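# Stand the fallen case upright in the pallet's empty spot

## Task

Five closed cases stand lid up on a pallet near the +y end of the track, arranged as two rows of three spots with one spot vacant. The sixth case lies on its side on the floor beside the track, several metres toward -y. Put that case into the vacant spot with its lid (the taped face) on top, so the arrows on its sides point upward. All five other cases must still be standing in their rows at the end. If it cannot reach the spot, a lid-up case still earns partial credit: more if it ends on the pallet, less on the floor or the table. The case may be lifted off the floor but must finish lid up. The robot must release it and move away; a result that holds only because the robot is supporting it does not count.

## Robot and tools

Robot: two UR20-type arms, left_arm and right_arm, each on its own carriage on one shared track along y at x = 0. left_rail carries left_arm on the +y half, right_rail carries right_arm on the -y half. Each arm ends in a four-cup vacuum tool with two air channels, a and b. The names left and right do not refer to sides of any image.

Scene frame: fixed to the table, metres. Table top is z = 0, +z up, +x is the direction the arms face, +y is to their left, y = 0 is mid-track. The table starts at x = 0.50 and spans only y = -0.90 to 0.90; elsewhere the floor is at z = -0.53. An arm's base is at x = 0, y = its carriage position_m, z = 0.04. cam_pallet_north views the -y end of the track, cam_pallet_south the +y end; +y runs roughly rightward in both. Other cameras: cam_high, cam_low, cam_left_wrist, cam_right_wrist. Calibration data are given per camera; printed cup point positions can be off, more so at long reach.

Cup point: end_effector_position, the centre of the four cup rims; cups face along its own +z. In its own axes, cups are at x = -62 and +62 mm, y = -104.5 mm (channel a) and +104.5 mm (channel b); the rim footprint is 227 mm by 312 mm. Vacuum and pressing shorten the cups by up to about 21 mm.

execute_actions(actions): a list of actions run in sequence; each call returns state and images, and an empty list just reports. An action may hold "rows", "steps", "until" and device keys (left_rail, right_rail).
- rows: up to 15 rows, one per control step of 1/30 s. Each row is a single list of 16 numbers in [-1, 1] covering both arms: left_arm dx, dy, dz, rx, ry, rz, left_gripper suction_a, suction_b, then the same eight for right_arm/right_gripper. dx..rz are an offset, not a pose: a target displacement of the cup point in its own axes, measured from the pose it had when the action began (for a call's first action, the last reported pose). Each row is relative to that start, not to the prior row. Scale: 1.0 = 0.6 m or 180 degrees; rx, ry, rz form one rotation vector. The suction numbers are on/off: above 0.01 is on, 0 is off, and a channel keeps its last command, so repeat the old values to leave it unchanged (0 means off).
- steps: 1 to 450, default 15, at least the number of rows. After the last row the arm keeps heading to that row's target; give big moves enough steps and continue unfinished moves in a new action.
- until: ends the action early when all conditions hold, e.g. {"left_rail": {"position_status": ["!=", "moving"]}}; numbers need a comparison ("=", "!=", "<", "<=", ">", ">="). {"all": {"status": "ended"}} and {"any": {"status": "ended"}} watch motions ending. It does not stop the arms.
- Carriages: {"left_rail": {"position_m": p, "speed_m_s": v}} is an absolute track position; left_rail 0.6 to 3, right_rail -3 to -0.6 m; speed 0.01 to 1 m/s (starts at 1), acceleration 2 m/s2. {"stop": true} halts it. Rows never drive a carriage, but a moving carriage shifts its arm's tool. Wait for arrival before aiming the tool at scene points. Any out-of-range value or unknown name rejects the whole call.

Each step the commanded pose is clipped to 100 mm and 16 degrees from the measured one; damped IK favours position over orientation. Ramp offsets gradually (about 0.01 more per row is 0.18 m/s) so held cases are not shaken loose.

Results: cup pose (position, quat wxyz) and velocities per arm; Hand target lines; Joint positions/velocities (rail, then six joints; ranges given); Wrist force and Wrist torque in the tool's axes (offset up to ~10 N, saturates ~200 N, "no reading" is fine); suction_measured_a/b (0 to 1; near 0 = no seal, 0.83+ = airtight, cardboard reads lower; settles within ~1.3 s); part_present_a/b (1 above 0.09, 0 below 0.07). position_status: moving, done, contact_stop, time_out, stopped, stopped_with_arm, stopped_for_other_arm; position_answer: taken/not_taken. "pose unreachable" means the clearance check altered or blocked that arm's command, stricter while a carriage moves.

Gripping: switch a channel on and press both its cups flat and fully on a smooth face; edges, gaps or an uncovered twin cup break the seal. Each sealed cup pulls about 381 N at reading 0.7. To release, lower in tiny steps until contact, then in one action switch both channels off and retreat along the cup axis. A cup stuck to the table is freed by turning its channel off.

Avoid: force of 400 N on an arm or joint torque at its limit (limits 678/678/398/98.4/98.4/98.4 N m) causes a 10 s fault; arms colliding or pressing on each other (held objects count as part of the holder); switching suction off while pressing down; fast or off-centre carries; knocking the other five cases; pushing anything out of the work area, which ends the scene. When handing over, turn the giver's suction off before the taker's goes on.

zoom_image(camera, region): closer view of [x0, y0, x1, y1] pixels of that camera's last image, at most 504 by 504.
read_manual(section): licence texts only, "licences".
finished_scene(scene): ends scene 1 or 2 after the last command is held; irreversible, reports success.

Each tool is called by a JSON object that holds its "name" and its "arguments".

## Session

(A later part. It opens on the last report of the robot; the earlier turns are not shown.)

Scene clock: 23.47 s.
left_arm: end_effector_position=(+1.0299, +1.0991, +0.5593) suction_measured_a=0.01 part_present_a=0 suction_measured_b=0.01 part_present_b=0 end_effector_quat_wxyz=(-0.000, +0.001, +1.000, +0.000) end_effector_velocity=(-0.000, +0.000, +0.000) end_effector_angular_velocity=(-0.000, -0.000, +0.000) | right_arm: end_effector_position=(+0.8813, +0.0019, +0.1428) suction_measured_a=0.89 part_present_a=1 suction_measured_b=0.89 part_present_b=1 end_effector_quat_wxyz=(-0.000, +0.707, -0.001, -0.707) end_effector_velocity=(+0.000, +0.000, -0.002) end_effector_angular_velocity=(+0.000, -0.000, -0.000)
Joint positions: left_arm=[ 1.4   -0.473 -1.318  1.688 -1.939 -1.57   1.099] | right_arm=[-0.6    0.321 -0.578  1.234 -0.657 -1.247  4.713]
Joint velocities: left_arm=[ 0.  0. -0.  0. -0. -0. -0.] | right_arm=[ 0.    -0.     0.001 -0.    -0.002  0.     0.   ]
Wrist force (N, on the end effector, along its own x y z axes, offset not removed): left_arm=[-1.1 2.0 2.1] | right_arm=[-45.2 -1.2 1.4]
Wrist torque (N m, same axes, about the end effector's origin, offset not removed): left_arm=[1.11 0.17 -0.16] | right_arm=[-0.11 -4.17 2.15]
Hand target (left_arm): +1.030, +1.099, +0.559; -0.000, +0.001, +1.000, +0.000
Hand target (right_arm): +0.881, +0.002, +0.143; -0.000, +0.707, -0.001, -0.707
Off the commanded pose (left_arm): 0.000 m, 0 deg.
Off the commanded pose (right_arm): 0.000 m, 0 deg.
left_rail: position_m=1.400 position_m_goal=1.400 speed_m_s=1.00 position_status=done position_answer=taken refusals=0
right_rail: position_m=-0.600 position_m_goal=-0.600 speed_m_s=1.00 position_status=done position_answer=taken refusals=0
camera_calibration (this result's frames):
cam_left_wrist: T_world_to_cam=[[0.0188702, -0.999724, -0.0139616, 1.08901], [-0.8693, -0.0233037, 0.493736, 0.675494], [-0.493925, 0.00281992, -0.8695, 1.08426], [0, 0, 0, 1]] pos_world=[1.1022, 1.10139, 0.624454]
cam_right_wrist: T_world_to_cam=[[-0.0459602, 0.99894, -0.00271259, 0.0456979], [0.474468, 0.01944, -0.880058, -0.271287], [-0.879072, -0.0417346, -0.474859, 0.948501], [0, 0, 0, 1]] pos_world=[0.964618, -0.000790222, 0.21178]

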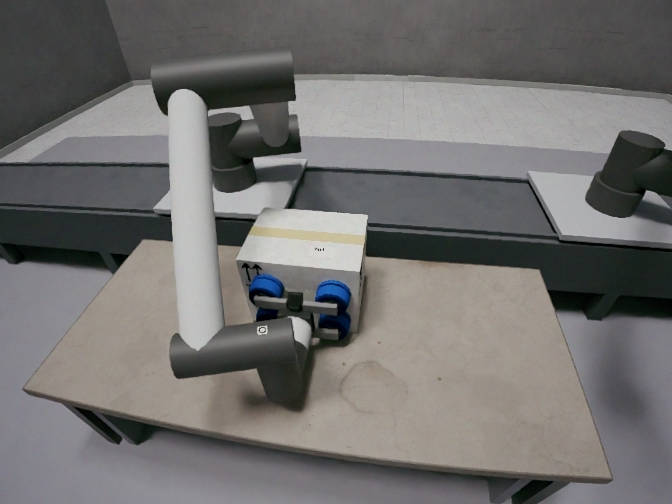

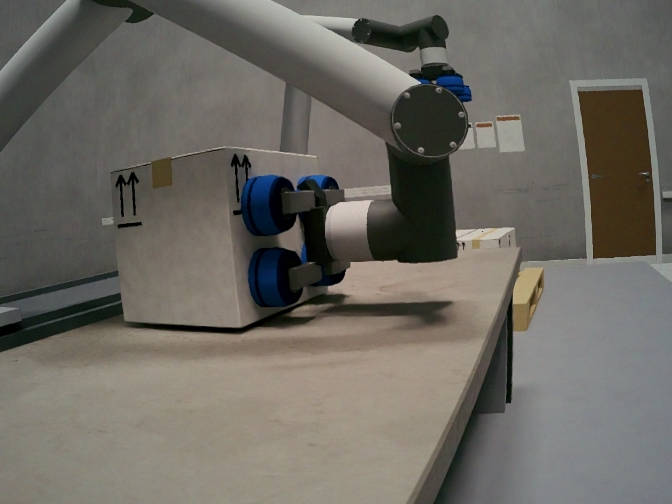

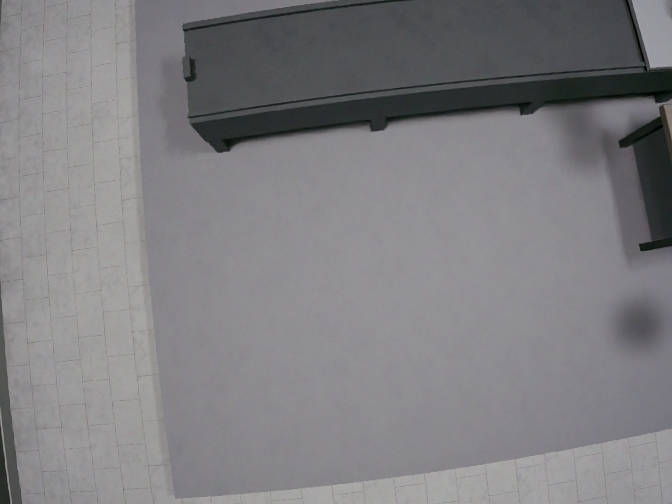

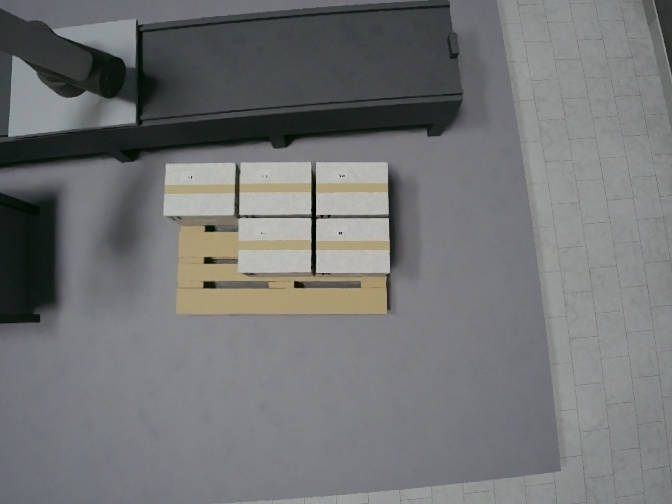

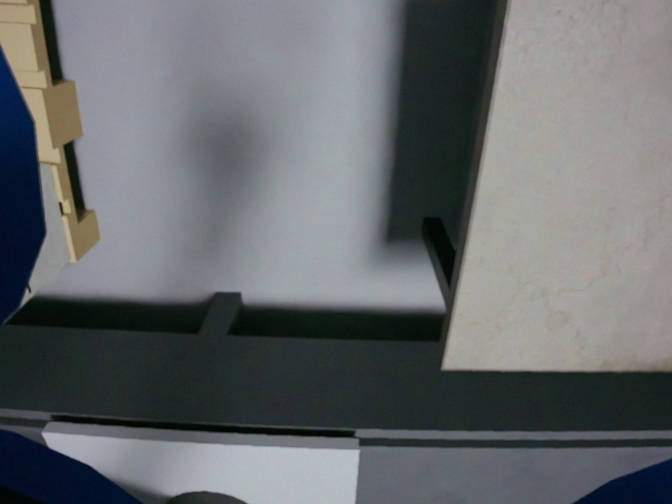

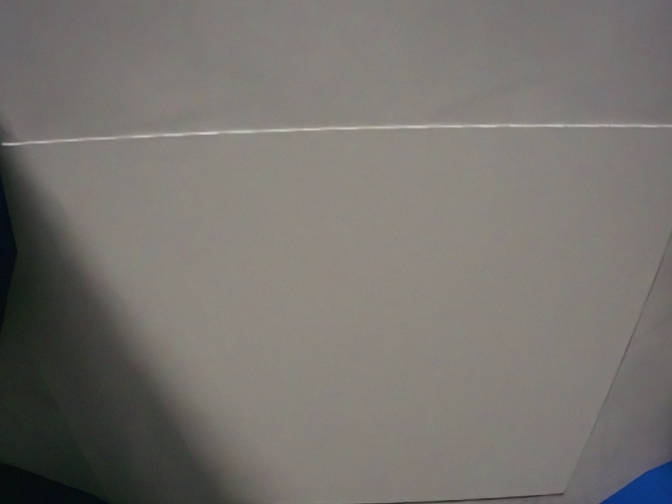

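{"name": "execute_actions", "arguments": {"actions": [{"rows":[[0,0,0,0,0,0,0,0,0.009,0,0,0,0,0,1,1]],"steps":12},{"rows":[[0,0,-0.2,0,0,0,0,0,0,0,-0.12,0,0,0,0,0]],"steps":22},{"right_rail":{"position_m":-2},"steps":30},{"rows":[[0.1,-0.5,0,0,0,0,0,0,0,0,0,0,0,0,0,0]],"left_rail":{"position_m":0.6},"steps":50}]}}

Scene clock: 27.53 s.
left_arm: end_effector_position=(+0.9696, -0.0013, +0.6792) suction_measured_a=0.01 part_present_a=0 suction_measured_b=0.01 part_present_b=0 end_effector_quat_wxyz=(-0.000, +0.001, +1.000, +0.001) end_effector_velocity=(+0.000, +0.000, +0.000) end_effector_angular_velocity=(-0.000, -0.000, +0.000) | right_arm: end_effector_position=(+0.9533, -1.3980, +0.1377) suction_measured_a=0.00 part_present_a=0 suction_measured_b=0.00 part_present_b=0 end_effector_quat_wxyz=(-0.000, +0.707, -0.001, -0.707) end_effector_velocity=(+0.000, -0.000, -0.000) end_effector_angular_velocity=(-0.000, -0.000, -0.000)
Joint positions: left_arm=[ 0.6   -0.732 -1.279  1.465 -1.755 -1.57   0.84 ] | right_arm=[-2.     0.305 -0.506  1.083 -0.577 -1.264  4.713]
Joint velocities: left_arm=[ 0.  0. -0.  0. -0.  0. -0.] | right_arm=[ 0. -0.  0. -0. -0. -0.  0.]
Wrist force (N, on the end effector, along its own x y z axes, offset not removed): left_arm=[-3.8 3.7 5.0] | right_arm=[-5.5 -3.4 4.2]
Wrist torque (N m, same axes, about the end effector's origin, offset not removed): left_arm=[1.49 0.52 0.07] | right_arm=[-0.47 1.02 0.43]
Hand target (left_arm): +0.970, -0.001, +0.679; -0.000, +0.001, +1.000, +0.001
Hand target (right_arm): +0.953, -1.398, +0.138; -0.000, +0.707, -0.001, -0.707
Off the commanded pose (left_arm): 0.000 m, 0 deg.
Off the commanded pose (right_arm): 0.000 m, 0 deg.
left_rail: position_m=0.600 position_m_goal=0.600 speed_m_s=1.00 position_status=done position_answer=taken refusals=0
right_rail: position_m=-2.000 position_m_goal=-2.000 speed_m_s=1.00 position_status=done position_answer=taken refusals=0
camera_calibration (this result's frames):
cam_left_wrist: T_world_to_cam=[[0.0187838, -0.999723, -0.014178, -0.00802901], [-0.869396, -0.0233348, 0.493564, 0.538473], [-0.493758, 0.0030553, -0.869594, 1.16169], [0, 0, 0, 1]] pos_world=[1.04189, 0.000989072, 0.744311]
cam_right_wrist: T_world_to_cam=[[-0.0459858, 0.998938, -0.00275014, 1.44748], [0.47438, 0.0194149, -0.880106, -0.282708], [-0.879118, -0.041777, -0.474769, 0.950877], [0, 0, 0, 1]] pos_world=[1.03661, -1.40073, 0.206614]

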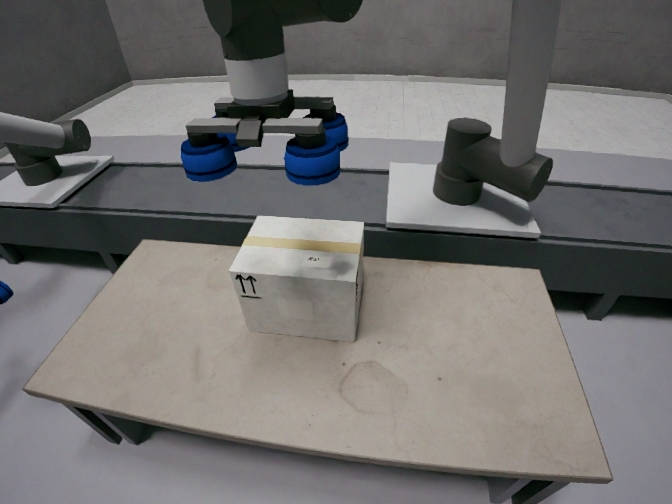

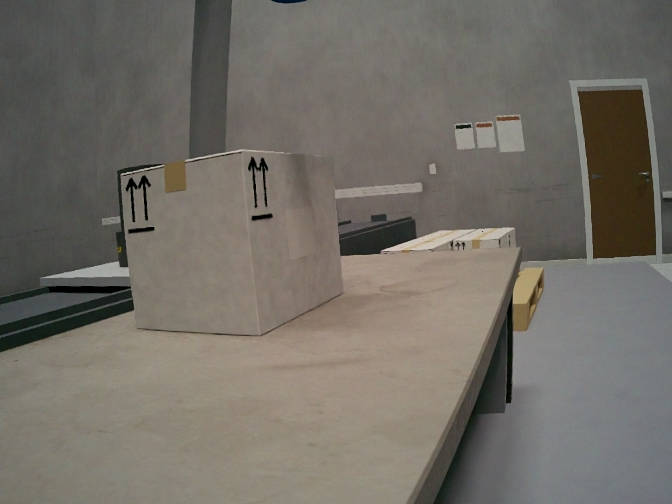

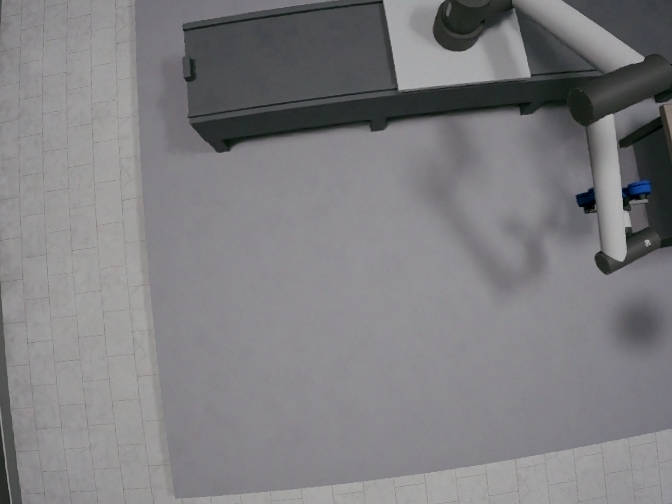

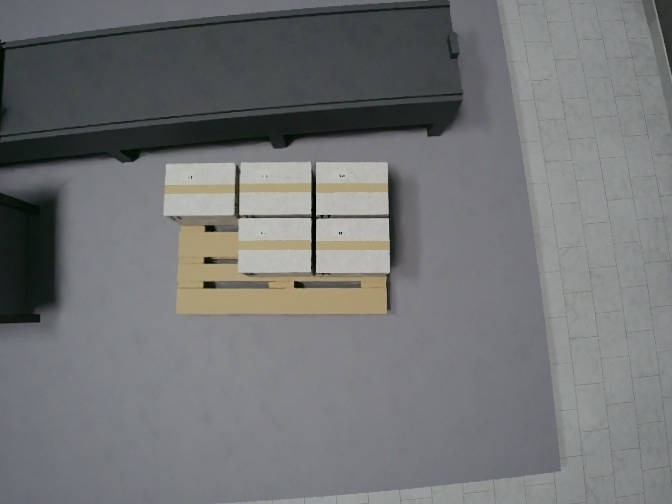

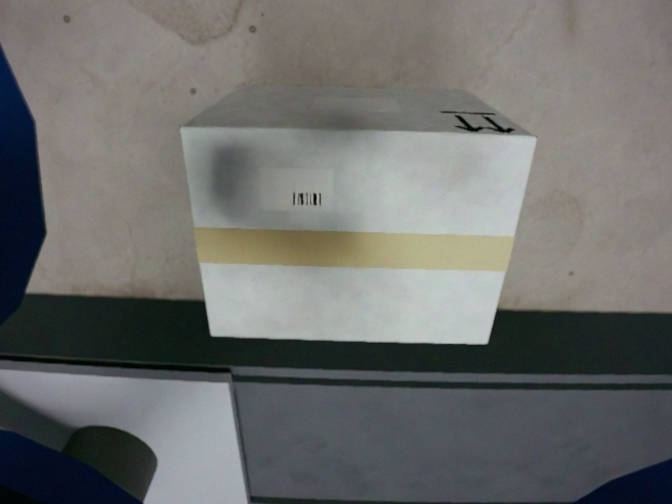

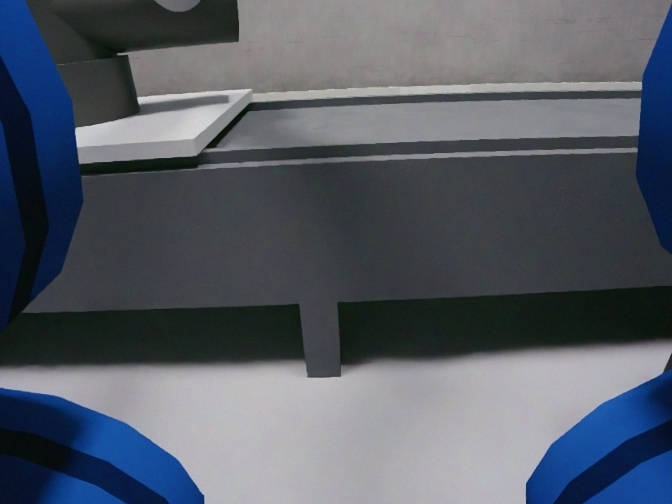

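{"name": "execute_actions", "arguments": {"actions": [{"rows":[[0.298,-0.028,0.58,0,0,0,0,0,0,0,0,0,0,0,0,0]],"steps":40},{"rows":[[0,0,0.02,0,0,0,1,1,0,0,0,0,0,0,0,0],[0,0,0.04,0,0,0,1,1,0,0,0,0,0,0,0,0],[0,0,0.08,0,0,0,1,1,0,0,0,0,0,0,0,0]],"steps":40},{"rows":[[0,0,-0.03,0,0,0,1,1,0,0,0,0,0,0,0,0],[0,0,-0.12,0,0,0,1,1,0,0,0,0,0,0,0,0]],"steps":18}]}}

{"name": "execute_actions", "arguments": {"actions": [{"rows":[[-0.265,0.5,0,0,0,0.027,1,1,0,0,0,0,0,0,0,0]],"left_rail":{"position_m":2.31},"steps":75},{"rows":[[0,0,0.3,0,0,0,1,1,0,0,0,0,0,0,0,0]],"steps":30}]}}

Scene clock: 31.30 s.
left_arm: end_effector_position=(+0.7906, -0.0176, +0.3551) suction_measured_a=0.88 part_present_a=1 suction_measured_b=0.88 part_present_b=1 end_effector_quat_wxyz=(-0.000, +0.001, +1.000, +0.001) end_effector_velocity=(+0.000, -0.000, +0.002) end_effector_angular_velocity=(+0.000, +0.000, +0.000) | right_arm: end_effector_position=(+0.9533, -1.3980, +0.1377) suction_measured_a=0.00 part_present_a=0 suction_measured_b=0.00 part_present_b=0 end_effector_quat_wxyz=(-0.000, +0.707, -0.001, -0.707) end_effector_velocity=(-0.000, -0.000, -0.000) end_effector_angular_velocity=(-0.000, +0.000, -0.000)
Joint positions: left_arm=[ 0.6   -0.865 -1.27   1.946 -2.246 -1.57   0.707] | right_arm=[-2.     0.305 -0.506  1.083 -0.577 -1.264  4.713]
Joint velocities: left_arm=[ 0.    -0.    -0.001 -0.002  0.003  0.    -0.   ] | right_arm=[ 0. -0.  0.  0.  0.  0. -0.]
Wrist force (N, on the end effector, along its own x y z axes, offset not removed): left_arm=[0.0 0.4 -37.4] | right_arm=[-6.6 -3.8 2.2]
Wrist torque (N m, same axes, about the end effector's origin, offset not removed): left_arm=[3.62 1.21 -0.07] | right_arm=[-0.51 1.33 0.58]
Hand target (left_arm): +0.791, -0.018, +0.355; -0.000, +0.001, +1.000, +0.001
Hand target (right_arm): +0.953, -1.398, +0.138; -0.000, +0.707, -0.001, -0.707
Off the commanded pose (left_arm): 0.000 m, 0 deg.
Off the commanded pose (right_arm): 0.000 m, 0 deg.
left_rail: position_m=0.600 position_m_goal=0.600 speed_m_s=1.00 position_status=done position_answer=taken refusals=0
right_rail: position_m=-2.000 position_m_goal=-2.000 speed_m_s=1.00 position_status=done position_answer=taken refusals=0
camera_calibration (this result's frames):
cam_left_wrist: T_world_to_cam=[[0.0188179, -0.999721, -0.0142537, -0.0256352], [-0.869477, -0.0234013, 0.493419, 0.5426], [-0.493615, 0.00310812, -0.869675, 0.791455], [0, 0, 0, 1]] pos_world=[0.862935, -0.0153905, 0.420214]
cam_right_wrist: T_world_to_cam=[[-0.0459851, 0.998938, -0.00275013, 1.44748], [0.47438, 0.0194146, -0.880106, -0.282709], [-0.879119, -0.0417764, -0.474769, 0.950878], [0, 0, 0, 1]] pos_world=[1.03661, -1.40073, 0.206614]

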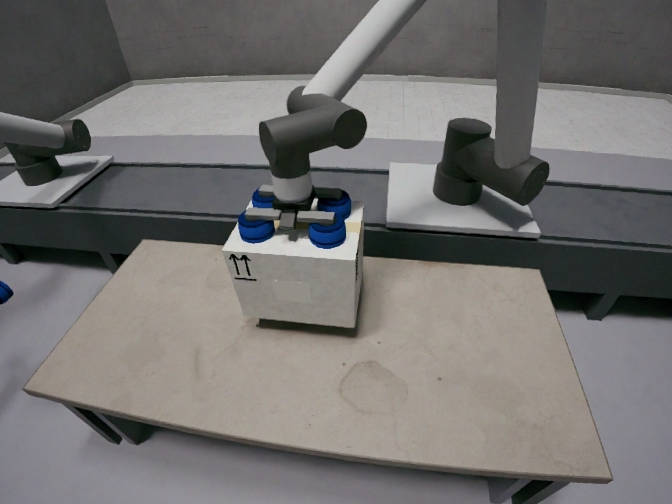

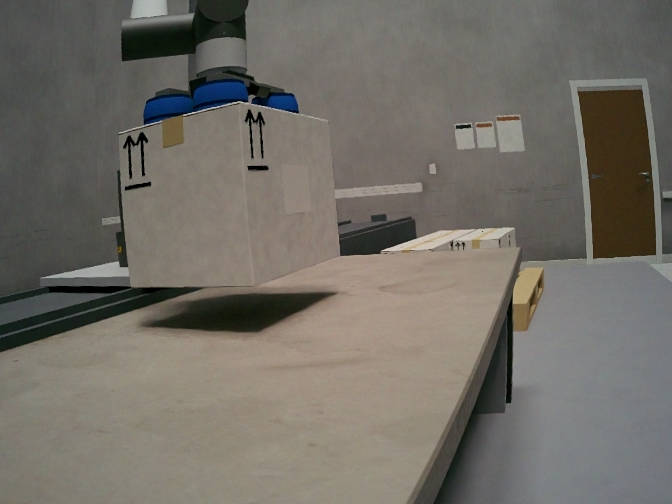

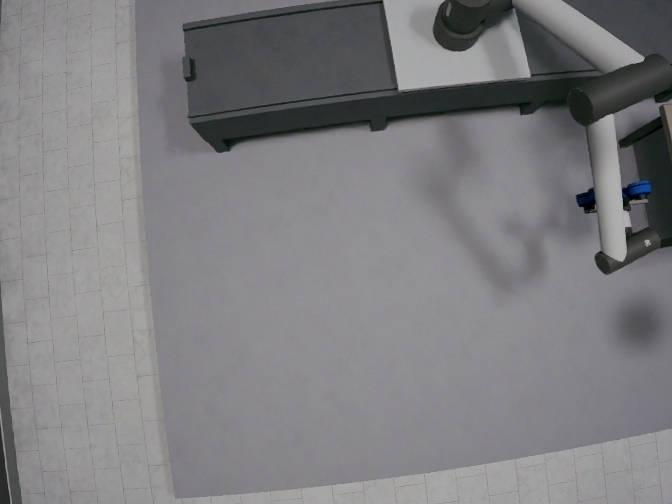

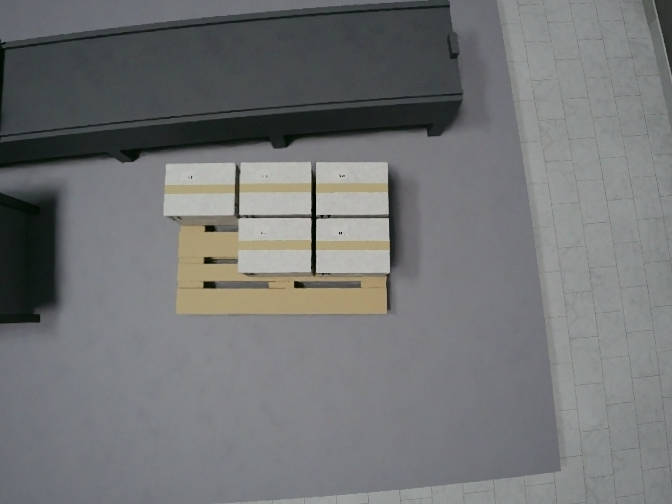

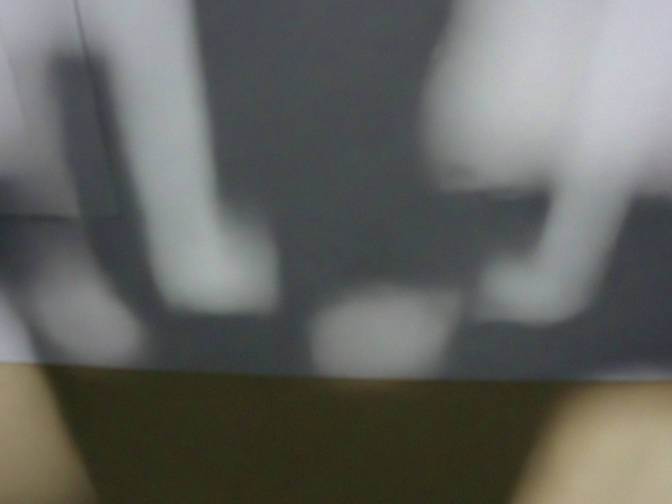

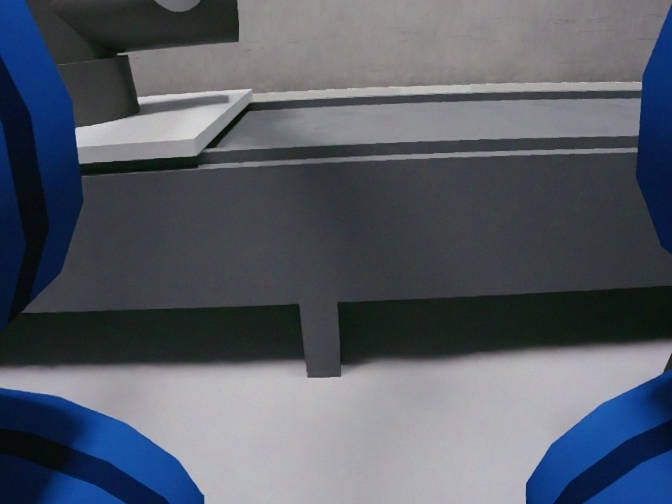

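Scene clock: 34.80 s.
left_arm: end_effector_position=(+0.9499, +1.9924, +0.1752) suction_measured_a=0.88 part_present_a=1 suction_measured_b=0.88 part_present_b=1 end_effector_quat_wxyz=(-0.000, +0.043, +0.999, +0.001) end_effector_velocity=(+0.000, +0.000, -0.000) end_effector_angular_velocity=(+0.000, +0.000, +0.000) | right_arm: end_effector_position=(+0.9533, -1.3980, +0.1377) suction_measured_a=0.00 part_present_a=0 suction_measured_b=0.00 part_present_b=0 end_effector_quat_wxyz=(-0.000, +0.707, -0.001, -0.707) end_effector_velocity=(-0.000, -0.000, -0.000) end_effector_angular_velocity=(+0.000, +0.000, +0.000)
Joint positions: left_arm=[ 2.31  -0.525 -1.107  2.036 -2.499 -1.57   1.132] | right_arm=[-2.     0.305 -0.506  1.083 -0.577 -1.264  4.713]
Joint velocities: left_arm=[ 0.  0.  0.  0. -0.  0.  0.] | right_arm=[ 0.  0.  0.  0.  0. -0. -0.]
Wrist force (N, on the end effector, along its own x y z axes, offset not removed): left_arm=[-6.4 1.8 -39.0] | right_arm=[-7.8 -3.9 3.0]
Wrist torque (N m, same axes, about the end effector's origin, offset not removed): left_arm=[3.76 2.09 -0.19] | right_arm=[-0.61 1.48 0.51]
Hand target (left_arm): +0.950, +1.992, +0.175; -0.000, +0.043, +0.999, +0.001
Hand target (right_arm): +0.953, -1.398, +0.138; -0.000, +0.707, -0.001, -0.707
Off the commanded pose (left_arm): 0.000 m, 0 deg.
Off the commanded pose (right_arm): 0.000 m, 0 deg.
left_rail: position_m=2.310 position_m_goal=2.310 speed_m_s=1.00 position_status=done position_answer=taken refusals=0
right_rail: position_m=-2.000 position_m_goal=-2.000 speed_m_s=1.00 position_status=done position_answer=taken refusals=0
camera_calibration (this result's frames):
cam_left_wrist: T_world_to_cam=[[-0.0659799, -0.997722, -0.0140247, 2.05479], [-0.868171, 0.0504728, 0.493692, 0.668392], [-0.49186, 0.0447496, -0.869524, 0.622715], [0, 0, 0, 1]] pos_world=[1.02214, 1.98851, 0.240304]
cam_right_wrist: T_world_to_cam=[[-0.0459852, 0.998938, -0.00275017, 1.44748], [0.47438, 0.0194146, -0.880106, -0.282709], [-0.879118, -0.0417765, -0.474769, 0.950878], [0, 0, 0, 1]] pos_world=[1.03661, -1.40073, 0.206614]

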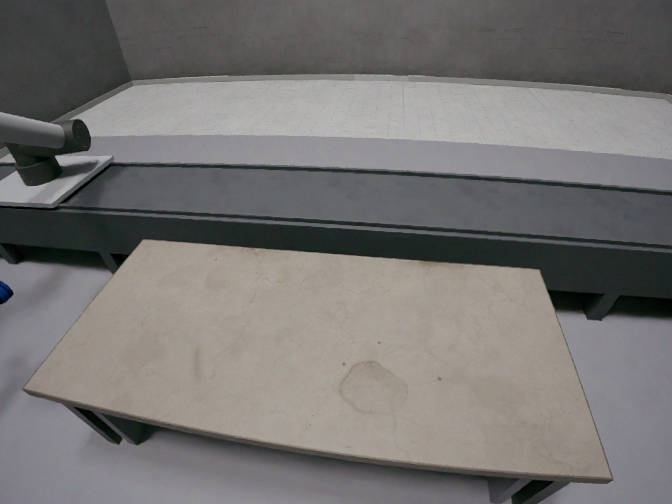

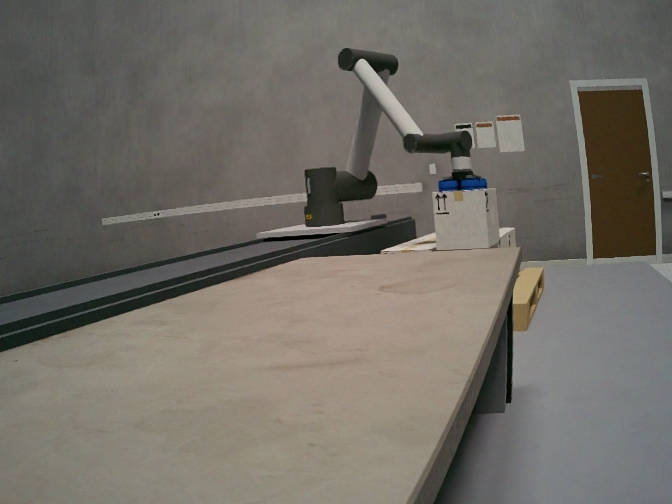

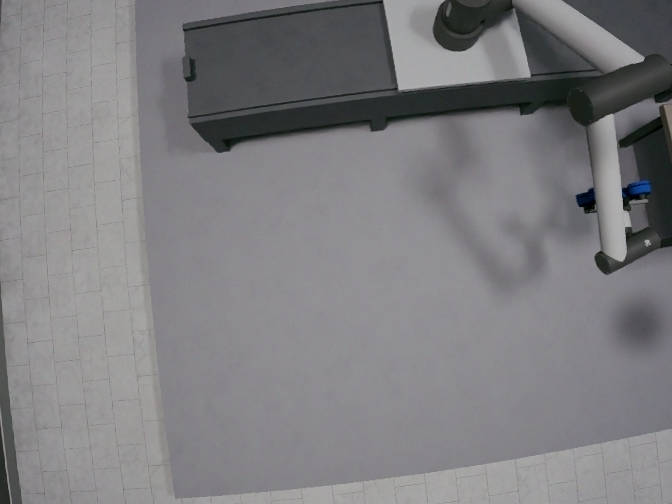

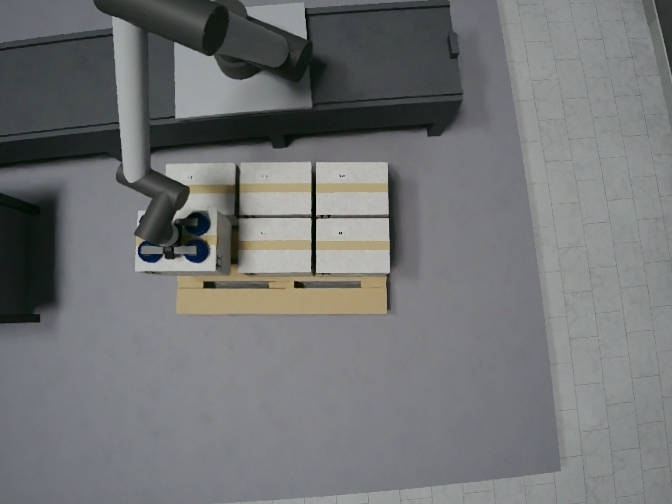

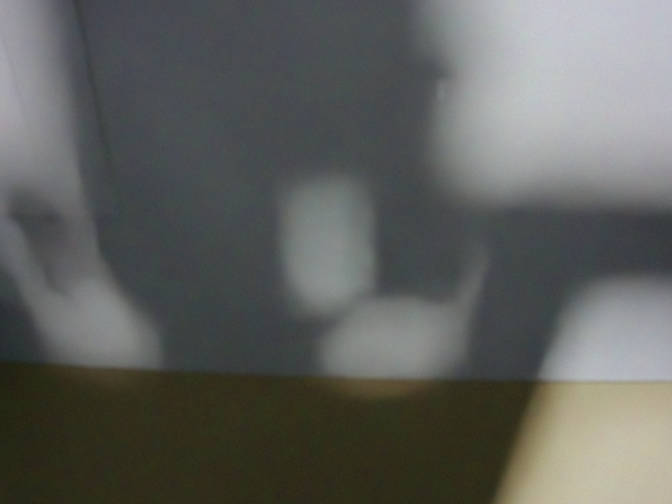

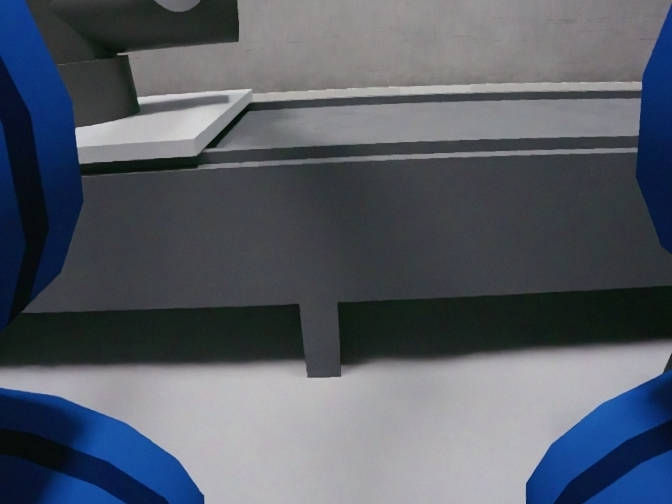

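{"name": "execute_actions", "arguments": {"actions": [{"rows":[[0.01,0.02,0.44,0,0,0,1,1,0,0,0,0,0,0,0,0]],"steps":35},{"rows":[[0,0,0.02,0,0,0,1,1,0,0,0,0,0,0,0,0]],"steps":12}]}}

{"name": "zoom_image", "arguments": {"camera": "cam_pallet_south", "region": [140,150,340,300]}}

Scene clock: 38.43 s.
left_arm: end_effector_position=(+0.9448, +2.0050, -0.1006) suction_measured_a=0.88 part_present_a=1 suction_measured_b=0.88 part_present_b=1 end_effector_quat_wxyz=(-0.000, +0.043, +0.999, +0.000) end_effector_velocity=(+0.000, -0.000, -0.002) end_effector_angular_velocity=(-0.000, -0.000, -0.000) | right_arm: end_effector_position=(+0.9533, -1.3980, +0.1377) suction_measured_a=0.00 part_present_a=0 suction_measured_b=0.00 part_present_b=0 end_effector_quat_wxyz=(-0.000, +0.707, -0.001, -0.707) end_effector_velocity=(+0.000, +0.000, +0.000) end_effector_angular_velocity=(+0.000, -0.000, -0.000)
Joint positions: left_arm=[ 2.31  -0.516 -0.788  2.073 -2.856 -1.57   1.14 ] | right_arm=[-2.     0.305 -0.506  1.083 -0.577 -1.264  4.713]
Joint velocities: left_arm=[ 0.    -0.     0.003 -0.    -0.002  0.     0.   ] | right_arm=[ 0.  0. -0.  0. -0.  0. -0.]
Wrist force (N, on the end effector, along its own x y z axes, offset not removed): left_arm=[-1.6 -1.3 -36.9] | right_arm=[-6.3 -3.6 6.7]
Wrist torque (N m, same axes, about the end effector's origin, offset not removed): left_arm=[3.53 1.39 -0.15] | right_arm=[-0.52 1.14 0.47]
Hand target (left_arm): +0.945, +2.005, -0.101; -0.000, +0.043, +0.999, +0.000
Hand target (right_arm): +0.953, -1.398, +0.138; -0.000, +0.707, -0.001, -0.707
Off the commanded pose (left_arm): 0.000 m, 0 deg.
Off the commanded pose (right_arm): 0.000 m, 0 deg.
left_rail: position_m=2.310 position_m_goal=2.310 speed_m_s=1.00 position_status=done position_answer=taken refusals=0
right_rail: position_m=-2.000 position_m_goal=-2.000 speed_m_s=1.00 position_status=done position_answer=taken refusals=0
camera_calibration (this result's frames):
cam_left_wrist: T_world_to_cam=[[-0.0659688, -0.997724, -0.013966, 2.06314], [-0.86819, 0.050494, 0.493656, 0.799476], [-0.491827, 0.044691, -0.869545, 0.379974], [0, 0, 0, 1]] pos_world=[1.01708, 2.0011, -0.0354477]
cam_right_wrist: T_world_to_cam=[[-0.0459851, 0.998938, -0.00275013, 1.44748], [0.47438, 0.0194146, -0.880106, -0.282709], [-0.879118, -0.0417764, -0.474769, 0.950878], [0, 0, 0, 1]] pos_world=[1.03661, -1.40073, 0.206614]

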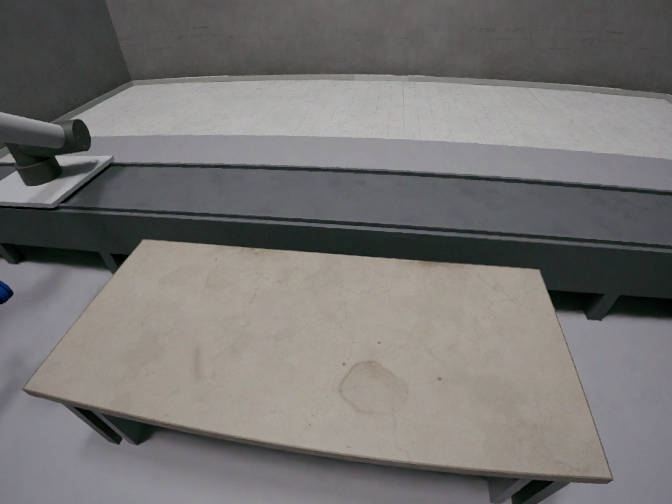

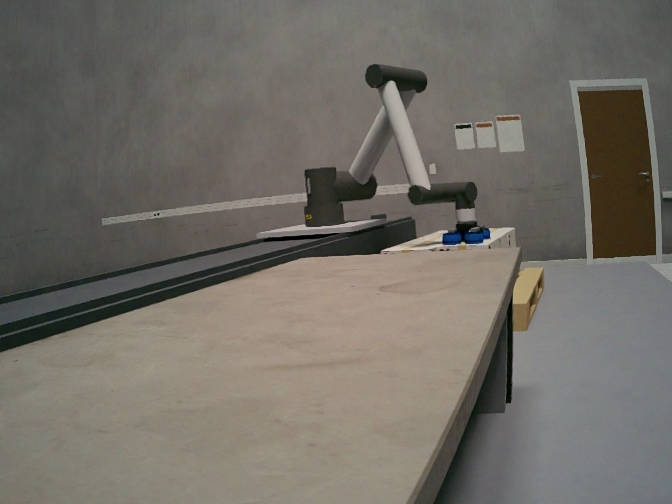

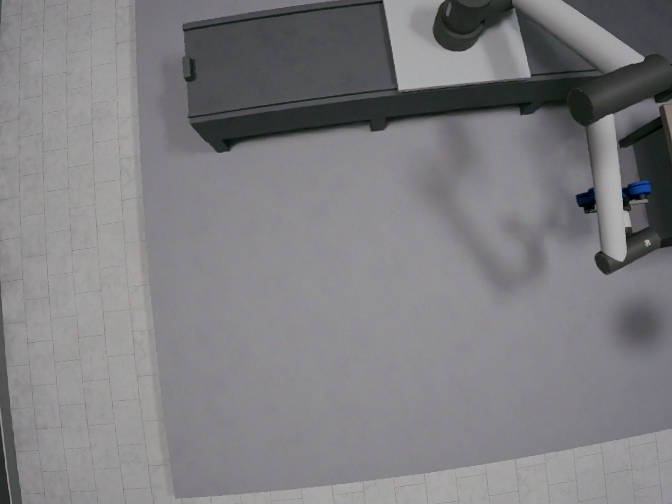

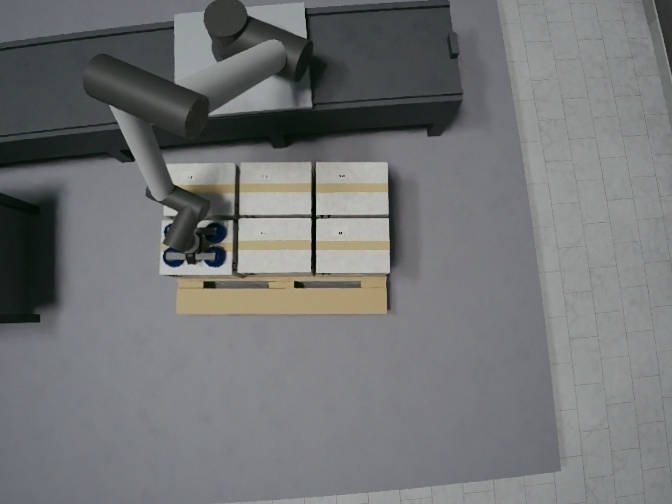

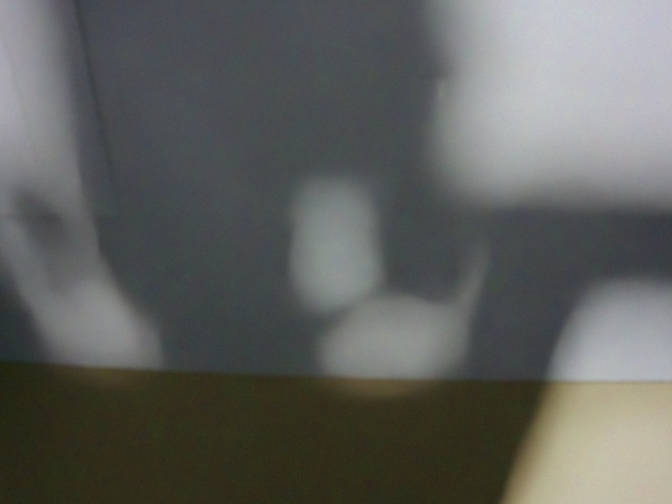

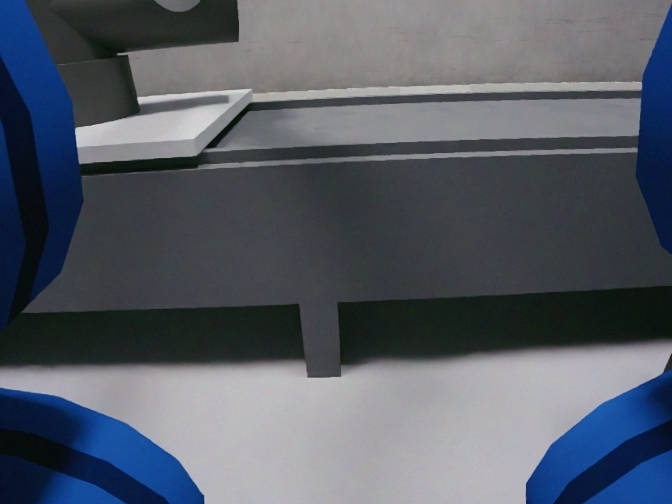

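Region (140, 150, 340, 300) of cam_pallet_south's 672x504 image, scaled by 2.520, with more detail than that image has; it fills the top 378 rows of this view, and the rest is white.

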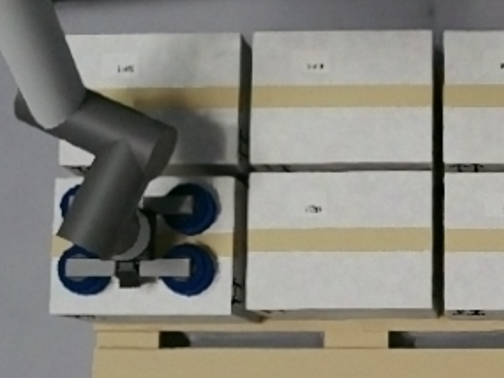

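{"name": "execute_actions", "arguments": {"actions": [{"rows":[[0.018,0.004,0.004,0,0,0,1,1,0,0,0,0,0,0,0,0]],"steps":10},{"rows":[[0,0,0.012,0,0,0,1,1,0,0,0,0,0,0,0,0]],"steps":10}]}}

Scene clock: 39.37 s.
left_arm: end_effector_position=(+0.9346, +2.0083, -0.1100) suction_measured_a=0.88 part_present_a=1 suction_measured_b=0.88 part_present_b=1 end_effector_quat_wxyz=(-0.000, +0.043, +0.999, +0.001) end_effector_velocity=(+0.000, -0.000, -0.003) end_effector_angular_velocity=(-0.000, -0.000, +0.000) | right_arm: end_effector_position=(+0.9533, -1.3980, +0.1377) suction_measured_a=0.00 part_present_a=0 suction_measured_b=0.00 part_present_b=0 end_effector_quat_wxyz=(-0.000, +0.707, -0.001, -0.707) end_effector_velocity=(-0.000, +0.000, -0.000) end_effector_angular_velocity=(+0.000, -0.000, +0.000)
Joint positions: left_arm=[ 2.31  -0.519 -0.779  2.088 -2.878 -1.57   1.138] | right_arm=[-2.     0.305 -0.506  1.083 -0.577 -1.264  4.713]
Joint velocities: left_arm=[ 0.     0.     0.004 -0.001 -0.003 -0.    -0.   ] | right_arm=[ 0.  0. -0.  0. -0. -0. -0.]
Wrist force (N, on the end effector, along its own x y z axes, offset not removed): left_arm=[-0.7 -0.5 -34.8] | right_arm=[-8.4 0.4 1.3]
Wrist torque (N m, same axes, about the end effector's origin, offset not removed): left_arm=[3.69 1.43 -0.05] | right_arm=[0.01 1.56 0.45]
Hand target (left_arm): +0.935, +2.008, -0.110; -0.000, +0.043, +0.999, +0.001
Hand target (right_arm): +0.953, -1.398, +0.138; -0.000, +0.707, -0.001, -0.707
Off the commanded pose (left_arm): 0.000 m, 0 deg.
Off the commanded pose (right_arm): 0.000 m, 0 deg.
left_rail: position_m=2.310 position_m_goal=2.310 speed_m_s=1.00 position_status=done position_answer=taken refusals=0
right_rail: position_m=-2.000 position_m_goal=-2.000 speed_m_s=1.00 position_status=done position_answer=taken refusals=0
camera_calibration (this result's frames):
cam_left_wrist: T_world_to_cam=[[-0.0658009, -0.997734, -0.0140212, 2.06556], [-0.868147, 0.0503159, 0.493751, 0.795416], [-0.491927, 0.0446617, -0.86949, 0.366831], [0, 0, 0, 1]] pos_world=[1.00691, 2.00448, -0.0448197]
cam_right_wrist: T_world_to_cam=[[-0.0459852, 0.998938, -0.00275014, 1.44748], [0.47438, 0.0194146, -0.880106, -0.282709], [-0.879118, -0.0417765, -0.474769, 0.950878], [0, 0, 0, 1]] pos_world=[1.03661, -1.40073, 0.206614]

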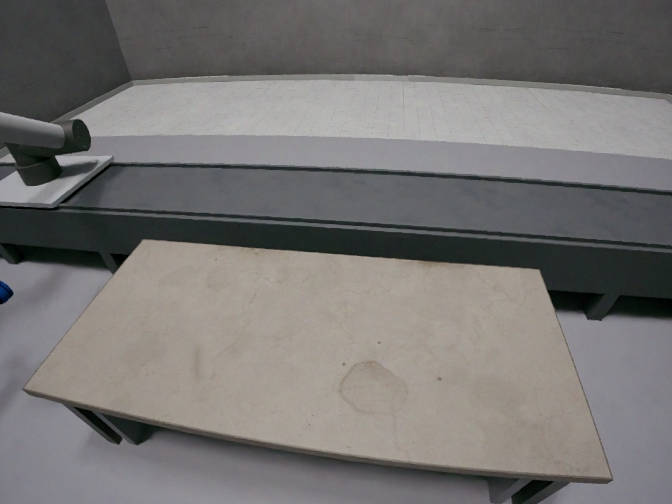

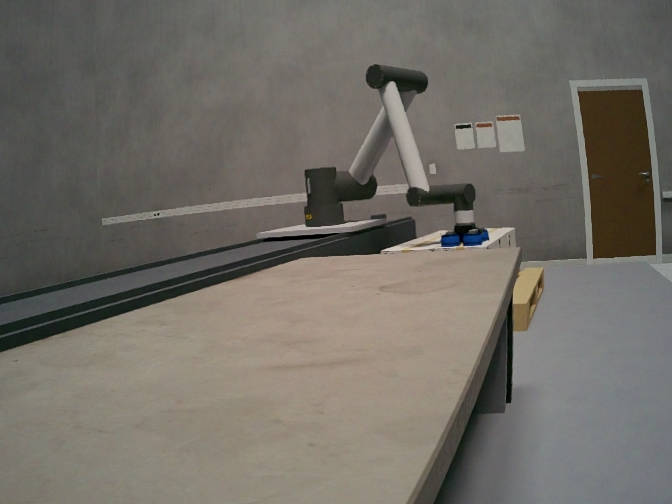

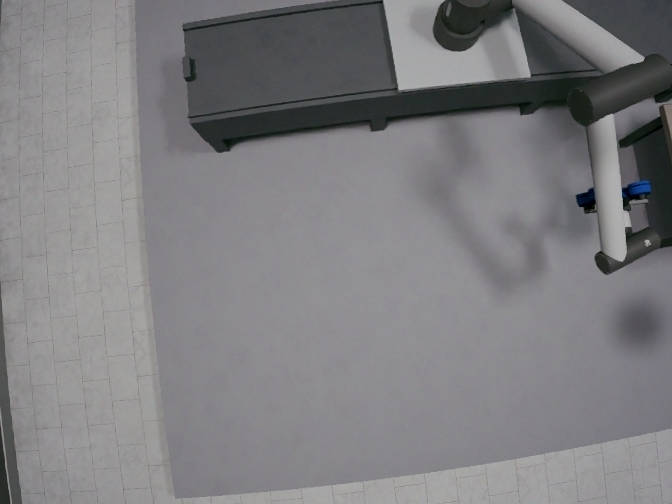

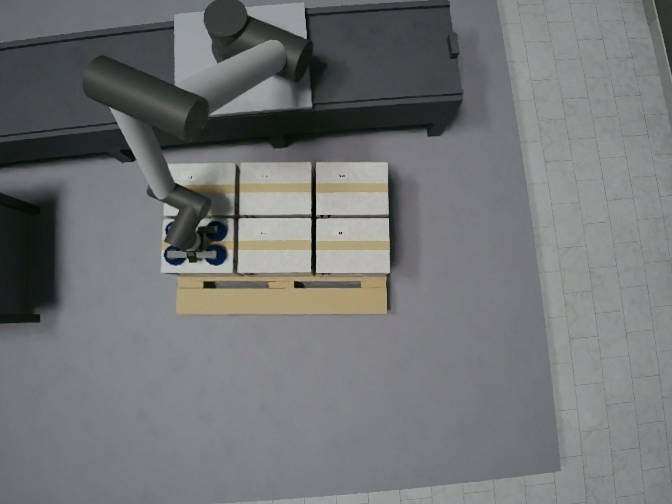

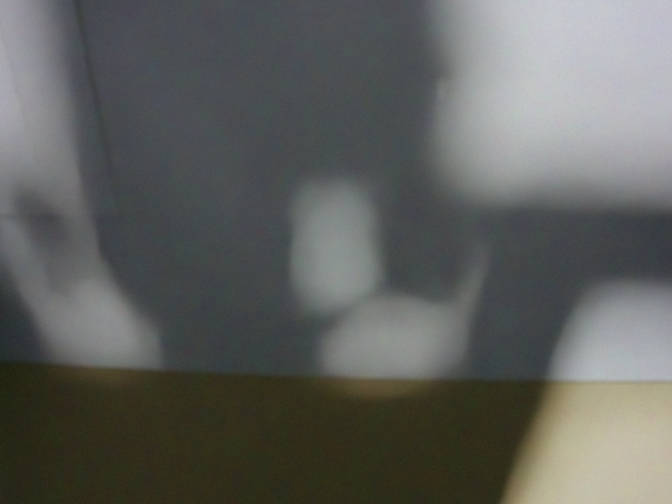

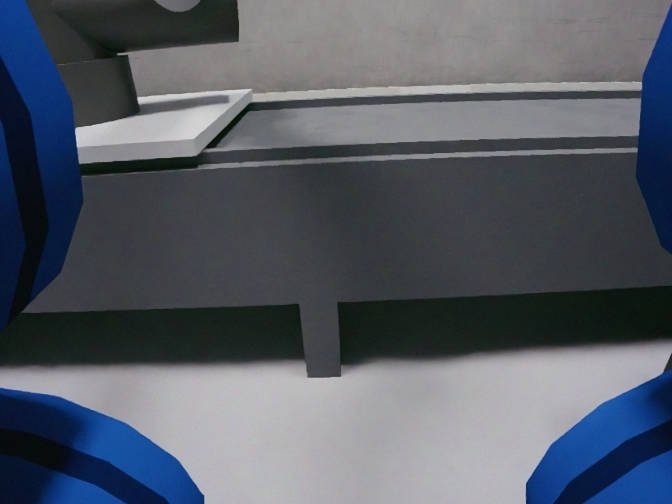

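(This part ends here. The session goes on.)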